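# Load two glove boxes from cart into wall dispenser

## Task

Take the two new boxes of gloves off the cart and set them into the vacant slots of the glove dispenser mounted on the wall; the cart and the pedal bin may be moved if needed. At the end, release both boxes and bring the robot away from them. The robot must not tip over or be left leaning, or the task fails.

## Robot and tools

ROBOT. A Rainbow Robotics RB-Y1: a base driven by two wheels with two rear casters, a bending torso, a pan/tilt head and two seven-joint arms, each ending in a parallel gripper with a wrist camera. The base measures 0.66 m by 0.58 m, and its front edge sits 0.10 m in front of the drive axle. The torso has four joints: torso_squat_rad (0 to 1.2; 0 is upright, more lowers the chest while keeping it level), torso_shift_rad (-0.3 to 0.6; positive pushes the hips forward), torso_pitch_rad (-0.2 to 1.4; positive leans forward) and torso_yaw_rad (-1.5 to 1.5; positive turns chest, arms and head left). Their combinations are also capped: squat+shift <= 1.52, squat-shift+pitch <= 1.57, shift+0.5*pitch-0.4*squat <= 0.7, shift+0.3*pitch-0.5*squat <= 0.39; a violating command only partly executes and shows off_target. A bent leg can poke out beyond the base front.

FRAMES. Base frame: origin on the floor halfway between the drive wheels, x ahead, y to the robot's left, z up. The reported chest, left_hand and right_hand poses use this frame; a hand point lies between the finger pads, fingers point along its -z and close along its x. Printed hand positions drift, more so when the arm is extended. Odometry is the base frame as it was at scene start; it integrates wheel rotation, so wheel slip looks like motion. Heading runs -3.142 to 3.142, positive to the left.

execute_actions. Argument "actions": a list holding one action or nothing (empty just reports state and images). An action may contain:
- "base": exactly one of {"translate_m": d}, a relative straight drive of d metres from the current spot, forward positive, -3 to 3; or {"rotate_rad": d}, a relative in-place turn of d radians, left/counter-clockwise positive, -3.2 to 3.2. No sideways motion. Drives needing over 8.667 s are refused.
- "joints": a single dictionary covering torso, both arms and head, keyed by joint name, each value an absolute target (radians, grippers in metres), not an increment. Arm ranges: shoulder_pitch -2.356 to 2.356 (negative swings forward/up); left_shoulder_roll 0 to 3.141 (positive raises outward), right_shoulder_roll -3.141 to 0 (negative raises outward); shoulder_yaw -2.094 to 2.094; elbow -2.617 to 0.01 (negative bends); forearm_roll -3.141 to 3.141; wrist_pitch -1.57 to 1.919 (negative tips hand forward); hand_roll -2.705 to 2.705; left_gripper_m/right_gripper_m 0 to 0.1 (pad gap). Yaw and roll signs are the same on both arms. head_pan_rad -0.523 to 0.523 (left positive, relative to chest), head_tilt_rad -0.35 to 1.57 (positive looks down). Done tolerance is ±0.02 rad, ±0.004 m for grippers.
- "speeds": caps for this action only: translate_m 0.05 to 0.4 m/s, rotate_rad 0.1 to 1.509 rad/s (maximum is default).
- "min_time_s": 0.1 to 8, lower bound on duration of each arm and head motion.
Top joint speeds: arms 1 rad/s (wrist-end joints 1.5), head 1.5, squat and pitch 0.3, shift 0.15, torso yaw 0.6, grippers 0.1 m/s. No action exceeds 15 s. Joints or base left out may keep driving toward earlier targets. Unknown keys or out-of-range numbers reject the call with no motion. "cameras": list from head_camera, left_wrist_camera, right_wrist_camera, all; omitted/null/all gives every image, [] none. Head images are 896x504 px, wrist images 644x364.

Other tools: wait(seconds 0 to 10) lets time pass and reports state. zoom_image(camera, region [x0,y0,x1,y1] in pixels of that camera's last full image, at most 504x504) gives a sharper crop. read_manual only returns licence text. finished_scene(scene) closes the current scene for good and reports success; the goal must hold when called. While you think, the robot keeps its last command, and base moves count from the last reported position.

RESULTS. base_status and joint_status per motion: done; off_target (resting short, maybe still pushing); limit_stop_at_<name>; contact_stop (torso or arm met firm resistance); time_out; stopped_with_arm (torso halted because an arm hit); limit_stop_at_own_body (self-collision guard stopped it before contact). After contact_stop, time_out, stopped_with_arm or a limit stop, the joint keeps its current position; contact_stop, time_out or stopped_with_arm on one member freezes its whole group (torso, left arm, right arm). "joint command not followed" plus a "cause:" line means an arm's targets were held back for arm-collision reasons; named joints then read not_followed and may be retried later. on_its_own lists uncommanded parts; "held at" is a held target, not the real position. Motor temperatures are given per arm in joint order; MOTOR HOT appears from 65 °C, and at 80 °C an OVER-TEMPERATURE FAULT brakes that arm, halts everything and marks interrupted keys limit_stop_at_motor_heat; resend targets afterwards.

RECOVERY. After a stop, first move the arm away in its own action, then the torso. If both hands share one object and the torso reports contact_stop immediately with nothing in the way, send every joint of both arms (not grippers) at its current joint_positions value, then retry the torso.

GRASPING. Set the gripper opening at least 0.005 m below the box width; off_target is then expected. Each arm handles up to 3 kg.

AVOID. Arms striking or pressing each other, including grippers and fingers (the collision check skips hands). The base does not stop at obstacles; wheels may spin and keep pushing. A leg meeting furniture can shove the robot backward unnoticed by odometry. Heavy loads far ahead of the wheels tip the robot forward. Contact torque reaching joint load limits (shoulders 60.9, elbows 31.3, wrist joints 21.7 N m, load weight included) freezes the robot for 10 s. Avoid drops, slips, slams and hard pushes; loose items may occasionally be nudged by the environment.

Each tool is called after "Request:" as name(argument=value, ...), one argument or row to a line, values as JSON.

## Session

Request:
execute_actions(
  actions=[],
)

Scene clock: 0.00 s.
Motor temperatures (°C, as the motors report them): left_arm=[29 29 31 32 34 34 38] | right_arm=[27 30 30 30 33 32 32]
base_odometry: x=+0.000 y=+0.000 heading=+0.000 (m, m, rad; odometry frame)
base_status: not commanded
joint_positions: torso_squat_rad=+0.350 torso_shift_rad=+0.001 torso_pitch_rad=+0.000 torso_yaw_rad=+0.001 left_shoulder_pitch_rad=-0.010 left_shoulder_roll_rad=+0.019 left_shoulder_yaw_rad=+0.041 left_elbow_rad=-0.264 left_forearm_roll_rad=-0.024 left_wrist_pitch_rad=+0.011 left_hand_roll_rad=+0.042 left_gripper_m=+0.100 right_shoulder_pitch_rad=+0.024 right_shoulder_roll_rad=-0.045 right_shoulder_yaw_rad=+0.013 right_elbow_rad=-0.275 right_forearm_roll_rad=-0.028 right_wrist_pitch_rad=-0.058 right_hand_roll_rad=-0.044 right_gripper_m=+0.099 head_pan_rad=+0.000 head_tilt_rad=+0.400
joint_status: not commanded
chest: x=-0.2275 y=+0.0007 z=+1.2475 quat_wxyz=(+1.000, +0.000, +0.000, +0.000) (m; base frame)
left_hand: x=-0.0954 y=+0.2395 z=+0.5744 quat_wxyz=(+0.991, +0.010, -0.131, +0.027) (m; base frame)
right_hand: x=-0.0986 y=-0.2524 z=+0.5765 quat_wxyz=(+0.987, -0.017, -0.155, -0.029) (m; base frame)
pictures: head_camera, left_wrist_camera, right_wrist_camera
camera_calibration (this result's frames):
head_camera: T_world_to_cam=[[-0.0486778, -0.998674, 0.0167804, -0.034832], [-0.413541, 0.00485859, -0.910473, 1.29966], [0.909183, -0.0512592, -0.413229, 0.728505], [0, 0, 0, 1]] pos_world=[-0.126578, -0.00375768, 1.48493]
left_wrist_camera: T_world_to_cam=[[0.961945, 0.0424625, 0.269924, -0.0733041], [-0.142518, -0.764867, 0.628225, -0.16621], [0.233132, -0.642787, -0.729709, 0.685434], [0, 0, 0, 1]] pos_world=[-0.11297, 0.316572, 0.624371]
right_wrist_camera: T_world_to_cam=[[-0.941179, 0.0476936, -0.334526, 0.114053], [-0.171659, 0.785248, 0.594911, -0.133075], [0.291059, 0.617342, -0.730871, 0.695736], [0, 0, 0, 1]] pos_world=[-0.118, -0.33045, 0.625815]
Images, in order (width x height): head_camera 896x504, left_wrist_camera 644x364, right_wrist_camera 644x364.

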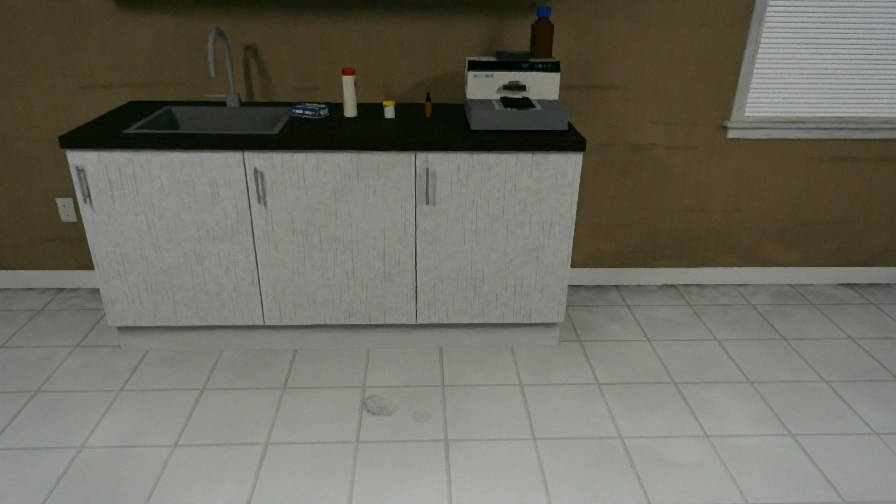

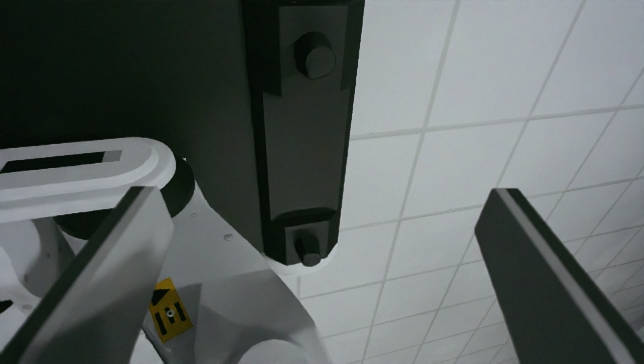

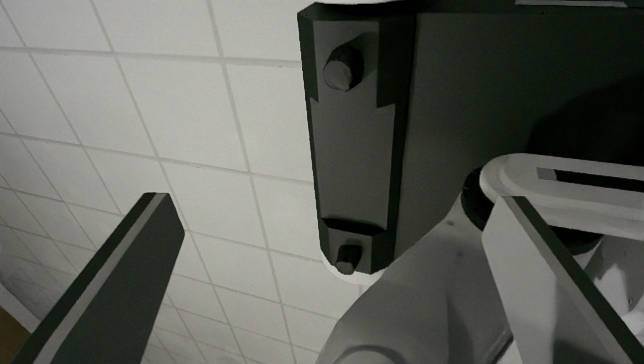

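Request:
execute_actions(
  actions=[
    {"base":{"rotate_rad":1.2},"joints":{"head_tilt_rad":0.3}},
  ],
  cameras=["head_camera"],
)

Request:
execute_actions(
  actions=[
    {"base":{"rotate_rad":1.2}},
  ],
  cameras=["head_camera"],
)

Request:
execute_actions(
  actions=[
    {"base":{"rotate_rad":1.3}},
  ],
  cameras=["head_camera"],
)

Request:
execute_actions(
  actions=[
    {"base":{"rotate_rad":1.3}},
  ],
  cameras=["head_camera"],
)

Scene clock: 9.53 s.
Motor temperatures (°C, as the motors report them): left_arm=[28 29 31 32 34 34 38] | right_arm=[27 30 30 30 33 32 32]
base_odometry: x=+0.000 y=+0.000 heading=+1.200 (m, m, rad; odometry frame)
base_status: done
joint_positions: torso_squat_rad=+0.350 torso_shift_rad=+0.001 torso_pitch_rad=+0.000 torso_yaw_rad=+0.001 left_shoulder_pitch_rad=-0.010 left_shoulder_roll_rad=+0.019 left_shoulder_yaw_rad=+0.041 left_elbow_rad=-0.264 left_forearm_roll_rad=-0.024 left_wrist_pitch_rad=+0.011 left_hand_roll_rad=+0.042 left_gripper_m=+0.100 right_shoulder_pitch_rad=+0.024 right_shoulder_roll_rad=-0.045 right_shoulder_yaw_rad=+0.013 right_elbow_rad=-0.275 right_forearm_roll_rad=-0.028 right_wrist_pitch_rad=-0.058 right_hand_roll_rad=-0.044 right_gripper_m=+0.099 head_pan_rad=+0.000 head_tilt_rad=+0.300
joint_status: all done
chest: x=-0.2275 y=+0.0007 z=+1.2475 quat_wxyz=(+1.000, +0.000, +0.000, +0.000) (m; base frame)
left_hand: x=-0.0954 y=+0.2395 z=+0.5744 quat_wxyz=(+0.991, +0.010, -0.131, +0.027) (m; base frame)
right_hand: x=-0.0986 y=-0.2524 z=+0.5765 quat_wxyz=(+0.987, -0.017, -0.155, -0.029) (m; base frame)
pictures: head_camera
camera_calibration (this result's frames):
head_camera: T_world_to_cam=[[-0.0500663, -0.998677, 0.0117633, -0.0278941], [-0.321077, 0.00494135, -0.94704, 1.37159], [0.945729, -0.0511918, -0.320899, 0.602359], [0, 0, 0, 1]] pos_world=[-0.130678, -0.00379887, 1.49258]
Images, in order (width x height): head_camera 896x504.

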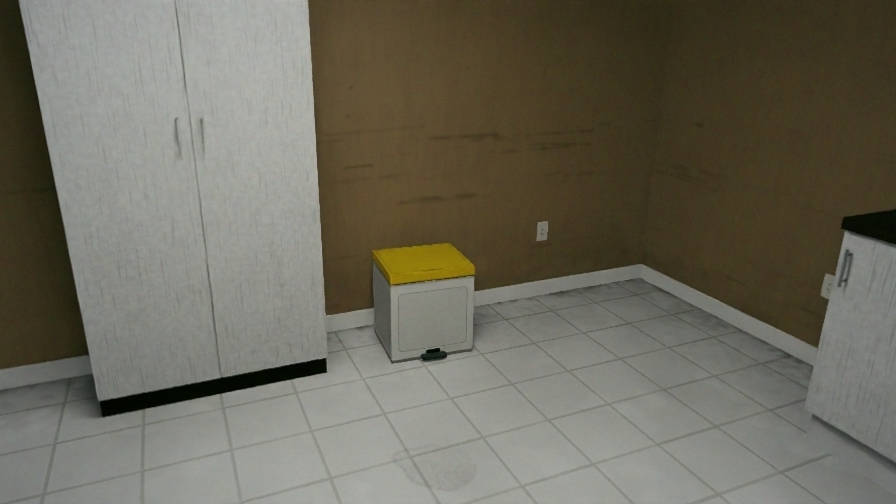

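Scene clock: 13.10 s.
Motor temperatures (°C, as the motors report them): left_arm=[28 29 31 32 34 34 38] | right_arm=[27 30 30 30 33 32 32]
base_odometry: x=+0.000 y=+0.000 heading=+2.399 (m, m, rad; odometry frame)
base_status: done
joint_positions: torso_squat_rad=+0.350 torso_shift_rad=+0.001 torso_pitch_rad=+0.000 torso_yaw_rad=+0.001 left_shoulder_pitch_rad=-0.010 left_shoulder_roll_rad=+0.019 left_shoulder_yaw_rad=+0.041 left_elbow_rad=-0.264 left_forearm_roll_rad=-0.024 left_wrist_pitch_rad=+0.011 left_hand_roll_rad=+0.042 left_gripper_m=+0.100 right_shoulder_pitch_rad=+0.024 right_shoulder_roll_rad=-0.045 right_shoulder_yaw_rad=+0.013 right_elbow_rad=-0.275 right_forearm_roll_rad=-0.028 right_wrist_pitch_rad=-0.058 right_hand_roll_rad=-0.044 right_gripper_m=+0.099 head_pan_rad=+0.000 head_tilt_rad=+0.300
joint_status: not commanded
chest: x=-0.2275 y=+0.0007 z=+1.2475 quat_wxyz=(+1.000, +0.000, +0.000, +0.000) (m; base frame)
left_hand: x=-0.0954 y=+0.2395 z=+0.5744 quat_wxyz=(+0.991, +0.010, -0.131, +0.027) (m; base frame)
right_hand: x=-0.0986 y=-0.2524 z=+0.5765 quat_wxyz=(+0.987, -0.017, -0.155, -0.029) (m; base frame)
pictures: head_camera
camera_calibration (this result's frames):
head_camera: T_world_to_cam=[[-0.050066, -0.998677, 0.0117566, -0.0278884], [-0.321077, 0.00494756, -0.94704, 1.37159], [0.945729, -0.0511893, -0.3209, 0.60236], [0, 0, 0, 1]] pos_world=[-0.130678, -0.00380323, 1.49258]
Images, in order (width x height): head_camera 896x504.

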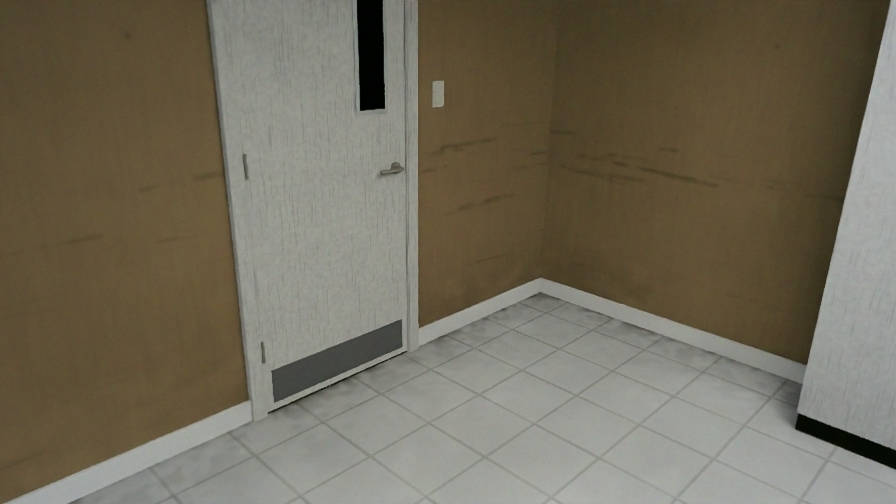

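Scene clock: 16.70 s.
Motor temperatures (°C, as the motors report them): left_arm=[28 29 31 32 34 34 38] | right_arm=[27 30 30 30 33 32 32]
base_odometry: x=+0.000 y=+0.000 heading=-2.585 (m, m, rad; odometry frame)
base_status: done
joint_positions: torso_squat_rad=+0.350 torso_shift_rad=+0.001 torso_pitch_rad=+0.000 torso_yaw_rad=+0.001 left_shoulder_pitch_rad=-0.010 left_shoulder_roll_rad=+0.019 left_shoulder_yaw_rad=+0.041 left_elbow_rad=-0.264 left_forearm_roll_rad=-0.024 left_wrist_pitch_rad=+0.011 left_hand_roll_rad=+0.042 left_gripper_m=+0.100 right_shoulder_pitch_rad=+0.024 right_shoulder_roll_rad=-0.045 right_shoulder_yaw_rad=+0.013 right_elbow_rad=-0.275 right_forearm_roll_rad=-0.028 right_wrist_pitch_rad=-0.058 right_hand_roll_rad=-0.044 right_gripper_m=+0.099 head_pan_rad=+0.000 head_tilt_rad=+0.300
joint_status: not commanded
chest: x=-0.2275 y=+0.0007 z=+1.2475 quat_wxyz=(+1.000, +0.000, +0.000, +0.000) (m; base frame)
left_hand: x=-0.0954 y=+0.2395 z=+0.5744 quat_wxyz=(+0.991, +0.010, -0.131, +0.027) (m; base frame)
right_hand: x=-0.0986 y=-0.2524 z=+0.5765 quat_wxyz=(+0.987, -0.017, -0.155, -0.029) (m; base frame)
pictures: head_camera
camera_calibration (this result's frames):
head_camera: T_world_to_cam=[[-0.0500659, -0.998677, 0.0117533, -0.0278849], [-0.321077, 0.00495072, -0.94704, 1.37159], [0.945729, -0.0511881, -0.3209, 0.60236], [0, 0, 0, 1]] pos_world=[-0.130678, -0.00380474, 1.49258]
Images, in order (width x height): head_camera 896x504.

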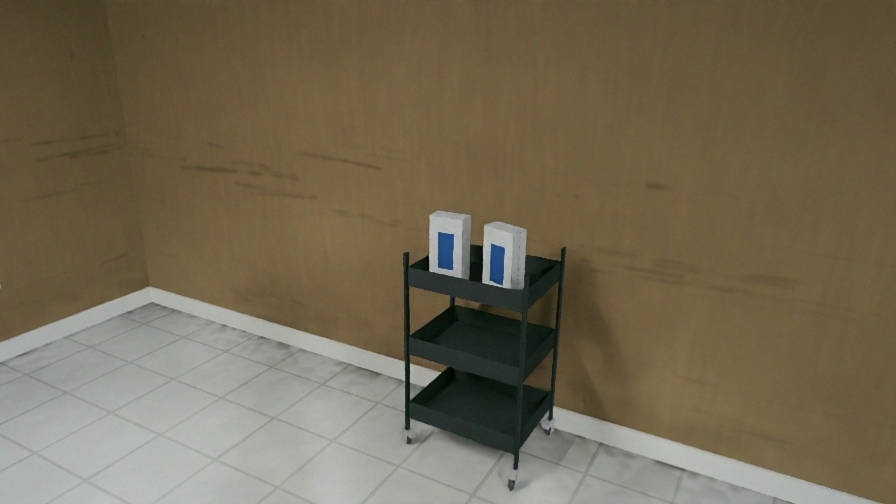

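Scene clock: 20.30 s.
Motor temperatures (°C, as the motors report them): left_arm=[28 29 31 32 34 34 38] | right_arm=[27 30 30 30 33 32 32]
base_odometry: x=+0.000 y=+0.000 heading=-1.285 (m, m, rad; odometry frame)
base_status: done
joint_positions: torso_squat_rad=+0.350 torso_shift_rad=+0.001 torso_pitch_rad=+0.000 torso_yaw_rad=+0.001 left_shoulder_pitch_rad=-0.010 left_shoulder_roll_rad=+0.019 left_shoulder_yaw_rad=+0.041 left_elbow_rad=-0.264 left_forearm_roll_rad=-0.024 left_wrist_pitch_rad=+0.011 left_hand_roll_rad=+0.042 left_gripper_m=+0.100 right_shoulder_pitch_rad=+0.024 right_shoulder_roll_rad=-0.045 right_shoulder_yaw_rad=+0.013 right_elbow_rad=-0.275 right_forearm_roll_rad=-0.028 right_wrist_pitch_rad=-0.058 right_hand_roll_rad=-0.044 right_gripper_m=+0.099 head_pan_rad=+0.000 head_tilt_rad=+0.300
joint_status: not commanded
chest: x=-0.2275 y=+0.0007 z=+1.2475 quat_wxyz=(+1.000, +0.000, +0.000, +0.000) (m; base frame)
left_hand: x=-0.0954 y=+0.2395 z=+0.5744 quat_wxyz=(+0.991, +0.010, -0.131, +0.027) (m; base frame)
right_hand: x=-0.0986 y=-0.2524 z=+0.5765 quat_wxyz=(+0.987, -0.017, -0.155, -0.029) (m; base frame)
pictures: head_camera
camera_calibration (this result's frames):
head_camera: T_world_to_cam=[[-0.0500662, -0.998677, 0.0117561, -0.027884], [-0.321077, 0.00494813, -0.94704, 1.37159], [0.945729, -0.0511893, -0.3209, 0.60236], [0, 0, 0, 1]] pos_world=[-0.130678, -0.00379956, 1.49258]
Images, in order (width x height): head_camera 896x504.

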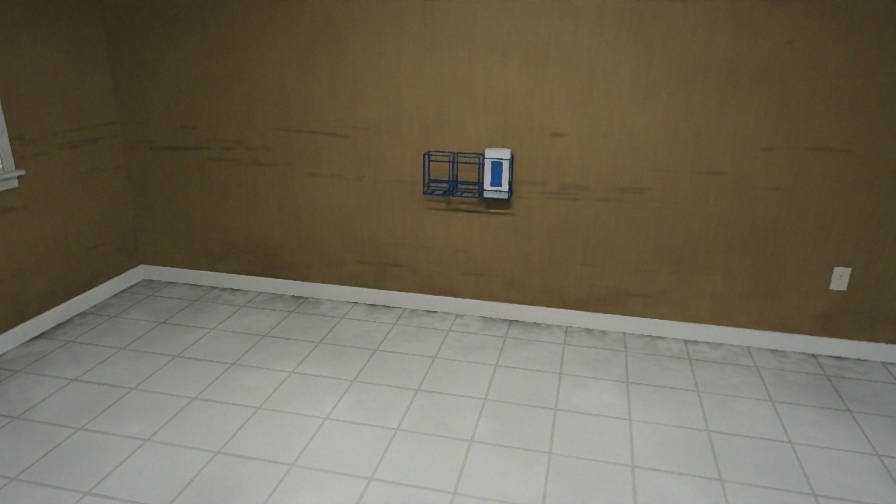

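Request:
execute_actions(
  actions=[
    {"base":{"rotate_rad":-1.1}},
  ],
  cameras=[],
)

Request:
execute_actions(
  actions=[
    {"base":{"translate_m":1.24}},
  ],
  cameras=[],
)

Request:
execute_actions(
  actions=[
    {"base":{"rotate_rad":-0.757},"joints":{"head_tilt_rad":0.7}},
  ],
  cameras=["head_camera"],
)

Scene clock: 43.80 s.
Motor temperatures (°C, as the motors report them): left_arm=[28 29 31 32 34 34 38] | right_arm=[27 30 30 30 33 32 32]
base_odometry: x=+0.000 y=+0.000 heading=-2.385 (m, m, rad; odometry frame)
base_status: done
joint_positions: torso_squat_rad=+0.350 torso_shift_rad=+0.001 torso_pitch_rad=+0.000 torso_yaw_rad=+0.001 left_shoulder_pitch_rad=-0.010 left_shoulder_roll_rad=+0.019 left_shoulder_yaw_rad=+0.041 left_elbow_rad=-0.264 left_forearm_roll_rad=-0.024 left_wrist_pitch_rad=+0.011 left_hand_roll_rad=+0.042 left_gripper_m=+0.100 right_shoulder_pitch_rad=+0.024 right_shoulder_roll_rad=-0.045 right_shoulder_yaw_rad=+0.013 right_elbow_rad=-0.275 right_forearm_roll_rad=-0.028 right_wrist_pitch_rad=-0.058 right_hand_roll_rad=-0.044 right_gripper_m=+0.099 head_pan_rad=+0.000 head_tilt_rad=+0.300
joint_status: not commanded
chest: x=-0.2275 y=+0.0007 z=+1.2475 quat_wxyz=(+1.000, +0.000, +0.000, +0.000) (m; base frame)
left_hand: x=-0.0954 y=+0.2395 z=+0.5744 quat_wxyz=(+0.991, +0.010, -0.131, +0.027) (m; base frame)
right_hand: x=-0.0986 y=-0.2524 z=+0.5765 quat_wxyz=(+0.987, -0.017, -0.155, -0.029) (m; base frame)
pictures: none
No camera images: the call's "cameras" was empty. Leave "cameras" out to get every camera's image.

Scene clock: 48.53 s.
Motor temperatures (°C, as the motors report them): left_arm=[28 29 31 32 34 34 38] | right_arm=[27 30 30 30 33 32 32]
base_odometry: x=-0.902 y=-0.851 heading=-2.385 (m, m, rad; odometry frame)
base_status: done
joint_positions: torso_squat_rad=+0.350 torso_shift_rad=+0.001 torso_pitch_rad=+0.000 torso_yaw_rad=+0.001 left_shoulder_pitch_rad=-0.010 left_shoulder_roll_rad=+0.019 left_shoulder_yaw_rad=+0.041 left_elbow_rad=-0.264 left_forearm_roll_rad=-0.024 left_wrist_pitch_rad=+0.011 left_hand_roll_rad=+0.042 left_gripper_m=+0.100 right_shoulder_pitch_rad=+0.024 right_shoulder_roll_rad=-0.045 right_shoulder_yaw_rad=+0.013 right_elbow_rad=-0.275 right_forearm_roll_rad=-0.028 right_wrist_pitch_rad=-0.058 right_hand_roll_rad=-0.044 right_gripper_m=+0.099 head_pan_rad=+0.000 head_tilt_rad=+0.300
joint_status: not commanded
chest: x=-0.2275 y=+0.0007 z=+1.2475 quat_wxyz=(+1.000, +0.000, +0.000, +0.000) (m; base frame)
left_hand: x=-0.0954 y=+0.2395 z=+0.5744 quat_wxyz=(+0.991, +0.010, -0.131, +0.027) (m; base frame)
right_hand: x=-0.0986 y=-0.2524 z=+0.5765 quat_wxyz=(+0.987, -0.017, -0.155, -0.029) (m; base frame)
pictures: none
No camera images: the call's "cameras" was empty. Leave "cameras" out to get every camera's image.

Scene clock: 51.47 s.
Motor temperatures (°C, as the motors report them): left_arm=[28 29 31 32 34 34 38] | right_arm=[27 30 30 30 33 32 32]
base_odometry: x=-0.901 y=-0.851 heading=+3.141 (m, m, rad; odometry frame)
base_status: done
joint_positions: torso_squat_rad=+0.350 torso_shift_rad=+0.001 torso_pitch_rad=+0.000 torso_yaw_rad=+0.001 left_shoulder_pitch_rad=-0.010 left_shoulder_roll_rad=+0.019 left_shoulder_yaw_rad=+0.041 left_elbow_rad=-0.264 left_forearm_roll_rad=-0.024 left_wrist_pitch_rad=+0.011 left_hand_roll_rad=+0.042 left_gripper_m=+0.100 right_shoulder_pitch_rad=+0.024 right_shoulder_roll_rad=-0.045 right_shoulder_yaw_rad=+0.013 right_elbow_rad=-0.275 right_forearm_roll_rad=-0.028 right_wrist_pitch_rad=-0.058 right_hand_roll_rad=-0.044 right_gripper_m=+0.099 head_pan_rad=+0.000 head_tilt_rad=+0.700
joint_status: all done
chest: x=-0.2275 y=+0.0007 z=+1.2475 quat_wxyz=(+1.000, +0.000, +0.000, +0.000) (m; base frame)
left_hand: x=-0.0954 y=+0.2396 z=+0.5744 quat_wxyz=(+0.991, +0.010, -0.131, +0.027) (m; base frame)
right_hand: x=-0.0986 y=-0.2523 z=+0.5765 quat_wxyz=(+0.987, -0.017, -0.155, -0.029) (m; base frame)
pictures: head_camera
camera_calibration (this result's frames):
head_camera: T_world_to_cam=[[-0.0416026, -0.998665, 0.0306076, -0.0534108], [-0.664536, 0.00478151, -0.747241, 1.01183], [0.746098, -0.0514271, -0.663848, 1.05774], [0, 0, 0, 1]] pos_world=[-0.118998, -0.00378122, 1.4599]
Images, in order (width x height): head_camera 896x504.

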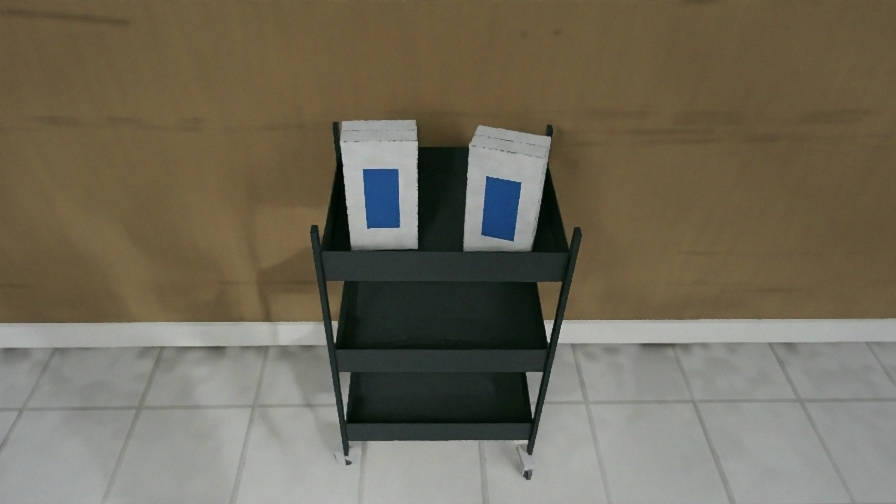

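Request:
execute_actions(
  actions=[
    {"base":{"translate_m":0.31},"joints":{"torso_squat_rad":0.5,"torso_pitch_rad":0.24,"torso_yaw_rad":-0.21,"left_shoulder_pitch_rad":-1.48,"left_shoulder_roll_rad":0.36,"left_shoulder_yaw_rad":0,"left_elbow_rad":-0.75,"left_forearm_roll_rad":0.25,"left_wrist_pitch_rad":1.72,"left_hand_roll_rad":0.39,"right_shoulder_roll_rad":-0.3,"right_shoulder_pitch_rad":0,"head_pan_rad":0.2,"head_tilt_rad":0.7},"speeds":{"translate_m":0.1}},
  ],
  cameras=["head_camera","left_wrist_camera"],
)

Scene clock: 72.17 s.
Motor temperatures (°C, as the motors report them): left_arm=[28 29 31 32 34 34 38] | right_arm=[27 30 30 30 33 32 32]
base_odometry: x=-1.211 y=-0.851 heading=+3.141 (m, m, rad; odometry frame)
base_status: done
joint_positions: torso_squat_rad=+0.500 torso_shift_rad=+0.001 torso_pitch_rad=+0.240 torso_yaw_rad=-0.210 left_shoulder_pitch_rad=-1.481 left_shoulder_roll_rad=+0.360 left_shoulder_yaw_rad=+0.000 left_elbow_rad=-0.750 left_forearm_roll_rad=+0.250 left_wrist_pitch_rad=+1.720 left_hand_roll_rad=+0.390 left_gripper_m=+0.100 right_shoulder_pitch_rad=+0.000 right_shoulder_roll_rad=-0.300 right_shoulder_yaw_rad=+0.013 right_elbow_rad=-0.275 right_forearm_roll_rad=-0.028 right_wrist_pitch_rad=-0.058 right_hand_roll_rad=-0.044 right_gripper_m=+0.099 head_pan_rad=+0.200 head_tilt_rad=+0.700
joint_status: all done
chest: x=-0.1541 y=+0.0006 z=+1.1954 quat_wxyz=(+0.987, -0.013, +0.119, -0.104) (m; base frame)
left_hand: x=+0.4647 y=+0.0623 z=+1.0536 quat_wxyz=(+0.992, -0.018, -0.128, +0.002) (m; base frame)
right_hand: x=-0.2554 y=-0.4601 z=+0.5659 quat_wxyz=(+0.981, -0.170, -0.035, -0.086) (m; base frame)
pictures: head_camera, left_wrist_camera
camera_calibration (this result's frames):
head_camera: T_world_to_cam=[[-0.0436939, -0.998157, 0.0421118, -0.0673022], [-0.822818, 0.0120473, -0.568178, 0.782953], [0.566623, -0.0594763, -0.821828, 1.12966], [0, 0, 0, 1]] pos_world=[0.00119719, -0.00942293, 1.37607]
left_wrist_camera: T_world_to_cam=[[0.964646, 0.000859869, 0.263546, -0.725853], [-0.181318, -0.72355, 0.666032, -0.547342], [0.191261, -0.690271, -0.697814, 0.779424], [0, 0, 0, 1]] pos_world=[0.451875, 0.142609, 1.09974]
Images, in order (width x height): head_camera 896x504, left_wrist_camera 644x364.

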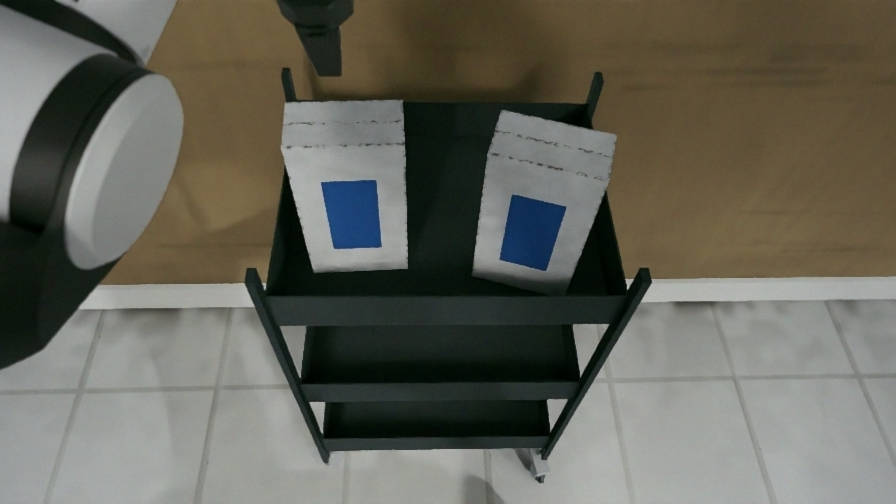

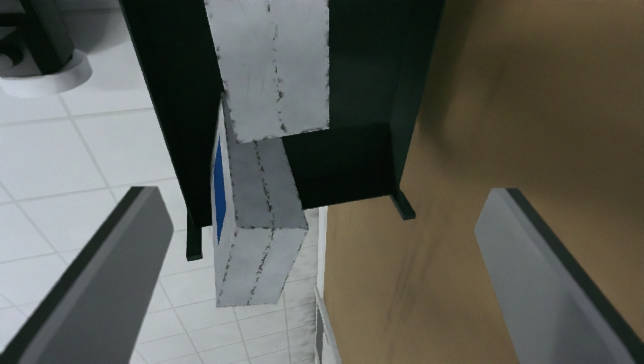

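Request:
execute_actions(
  actions=[
    {"base":{"translate_m":-0.015},"joints":{"torso_squat_rad":0.68,"torso_yaw_rad":-0.22,"left_hand_roll_rad":0.4}},
  ],
  cameras=["head_camera","left_wrist_camera"],
)

Scene clock: 81.03 s.
Motor temperatures (°C, as the motors report them): left_arm=[29 29 31 32 34 34 38] | right_arm=[27 30 30 30 33 32 32]
base_odometry: x=-1.196 y=-0.851 heading=+3.140 (m, m, rad; odometry frame)
base_status: done
joint_positions: torso_squat_rad=+0.680 torso_shift_rad=+0.000 torso_pitch_rad=+0.240 torso_yaw_rad=-0.220 left_shoulder_pitch_rad=-1.481 left_shoulder_roll_rad=+0.360 left_shoulder_yaw_rad=+0.000 left_elbow_rad=-0.750 left_forearm_roll_rad=+0.250 left_wrist_pitch_rad=+1.720 left_hand_roll_rad=+0.400 left_gripper_m=+0.100 right_shoulder_pitch_rad=+0.000 right_shoulder_roll_rad=-0.300 right_shoulder_yaw_rad=+0.013 right_elbow_rad=-0.275 right_forearm_roll_rad=-0.028 right_wrist_pitch_rad=-0.058 right_hand_roll_rad=-0.044 right_gripper_m=+0.099 head_pan_rad=+0.200 head_tilt_rad=+0.700
joint_status: all done
chest: x=-0.1543 y=+0.0006 z=+1.1254 quat_wxyz=(+0.987, -0.013, +0.119, -0.109) (m; base frame)
left_hand: x=+0.4651 y=+0.0560 z=+0.9836 quat_wxyz=(+0.992, -0.020, -0.128, +0.003) (m; base frame)
right_hand: x=-0.2599 y=-0.4607 z=+0.4970 quat_wxyz=(+0.980, -0.171, -0.035, -0.091) (m; base frame)
pictures: head_camera, left_wrist_camera
camera_calibration (this result's frames):
head_camera: T_world_to_cam=[[-0.0533051, -0.997589, 0.0444467, -0.0685375], [-0.82252, 0.0186246, -0.568431, 0.743367], [0.566232, -0.0668586, -0.82153, 1.07185], [0, 0, 0, 1]] pos_world=[0.000864314, -0.0105546, 1.30616]
left_wrist_camera: T_world_to_cam=[[0.964693, 0.00220783, 0.263367, -0.707719], [-0.181146, -0.720327, 0.669564, -0.50897], [0.191189, -0.693632, -0.694494, 0.723096], [0, 0, 0, 1]] pos_world=[0.452285, 0.1365, 1.02936]
Images, in order (width x height): head_camera 896x504, left_wrist_camera 644x364.

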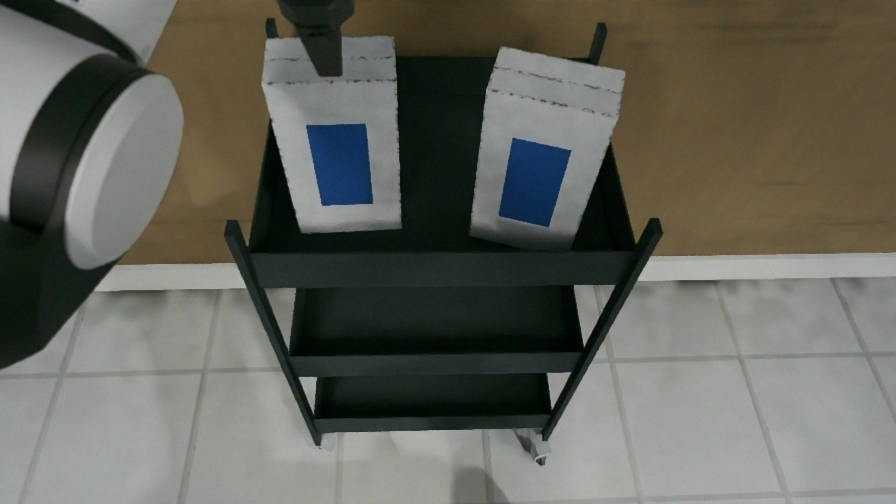

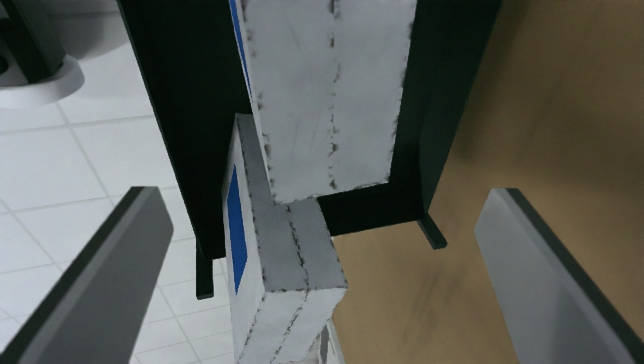

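Request:
execute_actions(
  actions=[
    {"joints":{"torso_squat_rad":0.85}},
  ],
  cameras=["head_camera"],
)

Request:
execute_actions(
  actions=[
    {"joints":{"left_gripper_m":0.04}},
  ],
  cameras=[],
)

Request:
execute_actions(
  actions=[
    {"joints":{"torso_squat_rad":0.3}},
  ],
  cameras=["head_camera"],
)

Scene clock: 88.70 s.
Motor temperatures (°C, as the motors report them): left_arm=[30 29 31 32 34 34 38] | right_arm=[27 30 30 30 33 32 32]
base_odometry: x=-1.196 y=-0.851 heading=+3.140 (m, m, rad; odometry frame)
base_status: not commanded
joint_positions: torso_squat_rad=+0.850 torso_shift_rad=+0.000 torso_pitch_rad=+0.239 torso_yaw_rad=-0.220 left_shoulder_pitch_rad=-1.482 left_shoulder_roll_rad=+0.360 left_shoulder_yaw_rad=+0.000 left_elbow_rad=-0.751 left_forearm_roll_rad=+0.250 left_wrist_pitch_rad=+1.720 left_hand_roll_rad=+0.400 left_gripper_m=+0.100 right_shoulder_pitch_rad=+0.000 right_shoulder_roll_rad=-0.300 right_shoulder_yaw_rad=+0.013 right_elbow_rad=-0.275 right_forearm_roll_rad=-0.028 right_wrist_pitch_rad=-0.058 right_hand_roll_rad=-0.044 right_gripper_m=+0.099 head_pan_rad=+0.200 head_tilt_rad=+0.700
joint_status: all done
chest: x=-0.1546 y=+0.0005 z=+1.0431 quat_wxyz=(+0.987, -0.013, +0.119, -0.109) (m; base frame)
left_hand: x=+0.4654 y=+0.0558 z=+0.9028 quat_wxyz=(+0.991, -0.021, -0.129, +0.003) (m; base frame)
right_hand: x=-0.2598 y=-0.4607 z=+0.4146 quat_wxyz=(+0.980, -0.171, -0.035, -0.091) (m; base frame)
pictures: head_camera
camera_calibration (this result's frames):
head_camera: T_world_to_cam=[[-0.0533398, -0.997588, 0.0444205, -0.0649477], [-0.822213, 0.0186319, -0.568875, 0.696862], [0.566675, -0.0668668, -0.821224, 1.00415], [0, 0, 0, 1]] pos_world=[0.000479541, -0.0106308, 1.22394]
Images, in order (width x height): head_camera 896x504.

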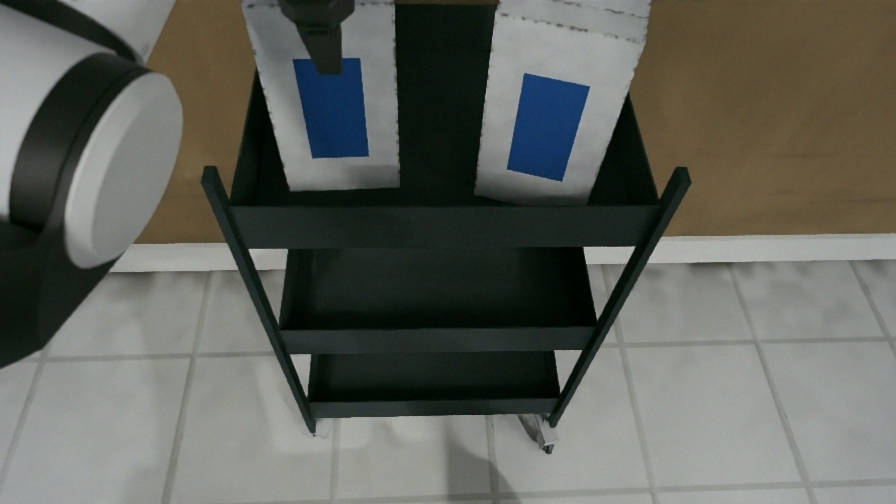

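Scene clock: 89.80 s.
Motor temperatures (°C, as the motors report them): left_arm=[30 29 31 32 34 34 38] | right_arm=[27 30 30 30 33 32 32]
base_odometry: x=-1.196 y=-0.851 heading=+3.140 (m, m, rad; odometry frame)
base_status: not commanded
joint_positions: torso_squat_rad=+0.850 torso_shift_rad=+0.000 torso_pitch_rad=+0.239 torso_yaw_rad=-0.220 left_shoulder_pitch_rad=-1.482 left_shoulder_roll_rad=+0.361 left_shoulder_yaw_rad=+0.000 left_elbow_rad=-0.751 left_forearm_roll_rad=+0.250 left_wrist_pitch_rad=+1.720 left_hand_roll_rad=+0.400 left_gripper_m=+0.057 right_shoulder_pitch_rad=+0.000 right_shoulder_roll_rad=-0.300 right_shoulder_yaw_rad=+0.013 right_elbow_rad=-0.275 right_forearm_roll_rad=-0.028 right_wrist_pitch_rad=-0.058 right_hand_roll_rad=-0.044 right_gripper_m=+0.099 head_pan_rad=+0.200 head_tilt_rad=+0.700
joint_status: left_gripper_m off_target (ended at +0.057, target +0.040)
chest: x=-0.1544 y=+0.0005 z=+1.0431 quat_wxyz=(+0.987, -0.013, +0.119, -0.109) (m; base frame)
left_hand: x=+0.4654 y=+0.0559 z=+0.9024 quat_wxyz=(+0.991, -0.020, -0.129, +0.003) (m; base frame)
right_hand: x=-0.2599 y=-0.4607 z=+0.4146 quat_wxyz=(+0.980, -0.171, -0.035, -0.091) (m; base frame)
pictures: none
No camera images: the call's "cameras" was empty. Leave "cameras" out to get every camera's image.

Scene clock: 92.53 s.
Motor temperatures (°C, as the motors report them): left_arm=[30 29 31 32 34 34 38] | right_arm=[27 30 30 30 33 32 32]
base_odometry: x=-1.196 y=-0.851 heading=+3.140 (m, m, rad; odometry frame)
base_status: not commanded
joint_positions: torso_squat_rad=+0.300 torso_shift_rad=+0.001 torso_pitch_rad=+0.240 torso_yaw_rad=-0.220 left_shoulder_pitch_rad=-1.480 left_shoulder_roll_rad=+0.360 left_shoulder_yaw_rad=+0.000 left_elbow_rad=-0.750 left_forearm_roll_rad=+0.250 left_wrist_pitch_rad=+1.720 left_hand_roll_rad=+0.400 left_gripper_m=+0.057 right_shoulder_pitch_rad=+0.000 right_shoulder_roll_rad=-0.300 right_shoulder_yaw_rad=+0.013 right_elbow_rad=-0.275 right_forearm_roll_rad=-0.028 right_wrist_pitch_rad=-0.058 right_hand_roll_rad=-0.044 right_gripper_m=+0.099 head_pan_rad=+0.200 head_tilt_rad=+0.700
joint_status: all done
chest: x=-0.1539 y=+0.0007 z=+1.2498 quat_wxyz=(+0.987, -0.013, +0.119, -0.109) (m; base frame)
left_hand: x=+0.4652 y=+0.0564 z=+1.1072 quat_wxyz=(+0.992, -0.020, -0.127, +0.003) (m; base frame)
right_hand: x=-0.2599 y=-0.4605 z=+0.6214 quat_wxyz=(+0.980, -0.171, -0.034, -0.091) (m; base frame)
pictures: head_camera
camera_calibration (this result's frames):
head_camera: T_world_to_cam=[[-0.0533109, -0.997587, 0.0444824, -0.0739809], [-0.822827, 0.0186452, -0.567987, 0.813735], [0.565786, -0.0668812, -0.821835, 1.17417], [0, 0, 0, 1]] pos_world=[0.00129097, -0.0104449, 1.43045]
Images, in order (width x height): head_camera 896x504.

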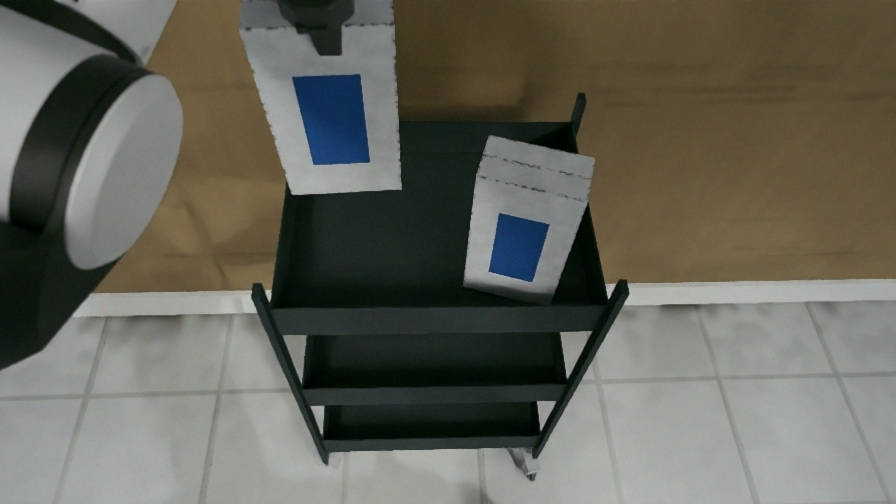

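Request:
execute_actions(
  actions=[
    {"joints":{"left_shoulder_roll_rad":1.1,"torso_yaw_rad":0.06,"right_shoulder_pitch_rad":-1.48,"right_shoulder_roll_rad":-0.36,"right_shoulder_yaw_rad":0,"right_elbow_rad":-0.75,"right_forearm_roll_rad":-0.25,"right_wrist_pitch_rad":1.72,"right_hand_roll_rad":-0.52,"head_pan_rad":-0.1},"min_time_s":3},
  ],
)

Scene clock: 108.00 s.
Motor temperatures (°C, as the motors report them): left_arm=[31 30 31 33 34 34 38] | right_arm=[27 30 30 30 33 32 32]
base_odometry: x=-1.196 y=-0.851 heading=+3.140 (m, m, rad; odometry frame)
base_status: not commanded
joint_positions: torso_squat_rad=+0.300 torso_shift_rad=+0.001 torso_pitch_rad=+0.240 torso_yaw_rad=+0.060 left_shoulder_pitch_rad=-1.480 left_shoulder_roll_rad=+1.099 left_shoulder_yaw_rad=+0.000 left_elbow_rad=-0.750 left_forearm_roll_rad=+0.250 left_wrist_pitch_rad=+1.720 left_hand_roll_rad=+0.400 left_gripper_m=+0.057 right_shoulder_pitch_rad=-1.480 right_shoulder_roll_rad=-0.360 right_shoulder_yaw_rad=+0.000 right_elbow_rad=-0.750 right_forearm_roll_rad=-0.250 right_wrist_pitch_rad=+1.720 right_hand_roll_rad=-0.520 right_gripper_m=+0.099 head_pan_rad=-0.100 head_tilt_rad=+0.700
joint_status: all done
chest: x=-0.1540 y=+0.0007 z=+1.2498 quat_wxyz=(+0.992, +0.003, +0.120, +0.030) (m; base frame)
left_hand: x=+0.3187 y=+0.6164 z=+1.3034 quat_wxyz=(+0.854, +0.170, -0.245, +0.426) (m; base frame)
right_hand: x=+0.4486 y=-0.1555 z=+1.1112 quat_wxyz=(+0.982, -0.002, -0.128, -0.136) (m; base frame)
pictures: head_camera, left_wrist_camera, right_wrist_camera
camera_calibration (this result's frames):
head_camera: T_world_to_cam=[[-0.0726516, -0.99614, 0.0492598, -0.0763484], [-0.822295, 0.0318763, -0.568168, 0.814187], [0.564405, -0.0817844, -0.821437, 1.17359], [0, 0, 0, 1]] pos_world=[0.00157561, -0.00602565, 1.43039]
left_wrist_camera: T_world_to_cam=[[0.522222, 0.633662, 0.57075, -1.30086], [0.417216, -0.773532, 0.477053, -0.252928], [0.743784, -0.0110017, -0.668329, 0.730896], [0, 0, 0, 1]] pos_world=[0.241233, 0.636696, 1.3516]
right_wrist_camera: T_world_to_cam=[[-0.922671, 0.263958, -0.281078, 0.769297], [0.01991, 0.7606, 0.648915, -0.583129], [0.385075, 0.593139, -0.707039, 0.795069], [0, 0, 0, 1]] pos_world=[0.415257, -0.23112, 1.15678]
Images, in order (width x height): head_camera 896x504, left_wrist_camera 644x364, right_wrist_camera 644x364.

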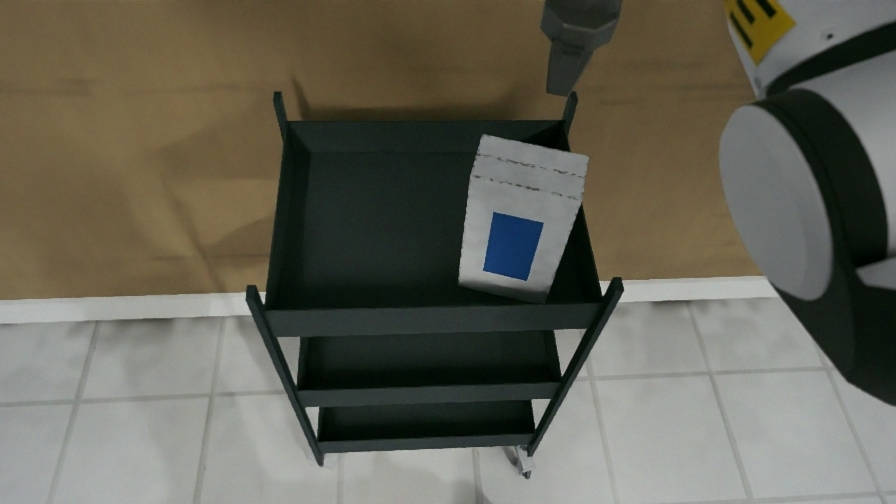

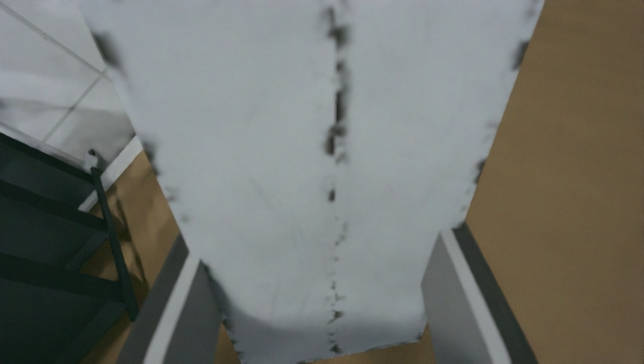

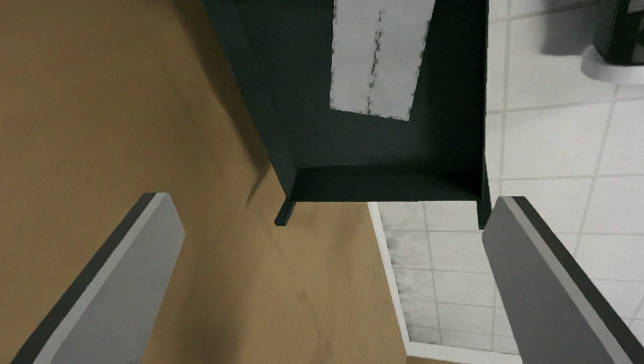

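Request:
execute_actions(
  actions=[
    {"base":{"translate_m":0.012},"joints":{"torso_squat_rad":0.7}},
  ],
  cameras=["head_camera","right_wrist_camera"],
)

Scene clock: 115.80 s.
Motor temperatures (°C, as the motors report them): left_arm=[31 30 31 33 34 34 38] | right_arm=[28 30 30 30 33 32 32]
base_odometry: x=-1.208 y=-0.851 heading=+3.140 (m, m, rad; odometry frame)
base_status: done
joint_positions: torso_squat_rad=+0.700 torso_shift_rad=+0.001 torso_pitch_rad=+0.240 torso_yaw_rad=+0.060 left_shoulder_pitch_rad=-1.480 left_shoulder_roll_rad=+1.100 left_shoulder_yaw_rad=+0.000 left_elbow_rad=-0.750 left_forearm_roll_rad=+0.250 left_wrist_pitch_rad=+1.720 left_hand_roll_rad=+0.400 left_gripper_m=+0.057 right_shoulder_pitch_rad=-1.480 right_shoulder_roll_rad=-0.360 right_shoulder_yaw_rad=+0.000 right_elbow_rad=-0.750 right_forearm_roll_rad=-0.250 right_wrist_pitch_rad=+1.720 right_hand_roll_rad=-0.520 right_gripper_m=+0.099 head_pan_rad=-0.100 head_tilt_rad=+0.700
joint_status: all done
chest: x=-0.1541 y=+0.0006 z=+1.1165 quat_wxyz=(+0.992, +0.003, +0.120, +0.030) (m; base frame)
left_hand: x=+0.3185 y=+0.6164 z=+1.1702 quat_wxyz=(+0.854, +0.170, -0.245, +0.426) (m; base frame)
right_hand: x=+0.4485 y=-0.1556 z=+0.9781 quat_wxyz=(+0.982, -0.002, -0.129, -0.136) (m; base frame)
pictures: head_camera, right_wrist_camera
camera_calibration (this result's frames):
head_camera: T_world_to_cam=[[-0.0726739, -0.996139, 0.0492531, -0.0699085], [-0.822214, 0.0318868, -0.568285, 0.738482], [0.56452, -0.0817961, -0.821357, 1.06408], [0, 0, 0, 1]] pos_world=[0.0014145, -0.00614872, 1.2971]
right_wrist_camera: T_world_to_cam=[[-0.922586, 0.264015, -0.281302, 0.732013], [0.0198, 0.760599, 0.64892, -0.496551], [0.385282, 0.593115, -0.706946, 0.700865], [0, 0, 0, 1]] pos_world=[0.415146, -0.231279, 1.02361]
Images, in order (width x height): head_camera 896x504, right_wrist_camera 644x364.

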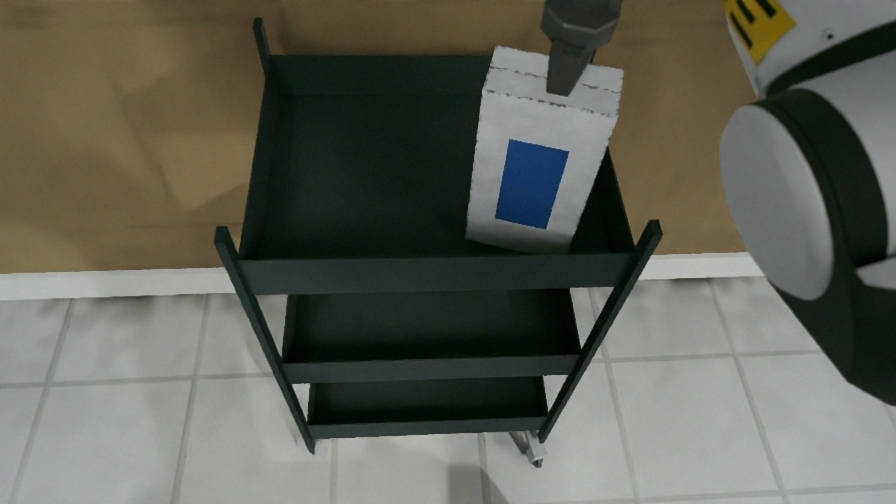

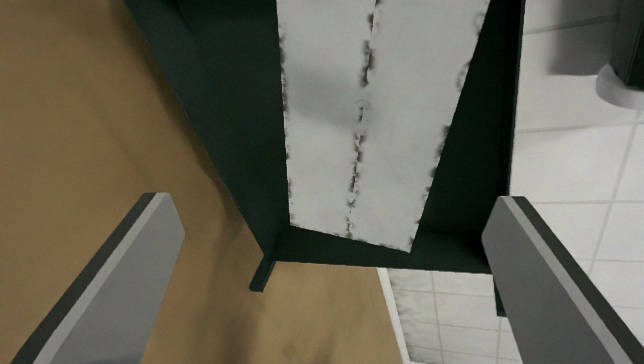

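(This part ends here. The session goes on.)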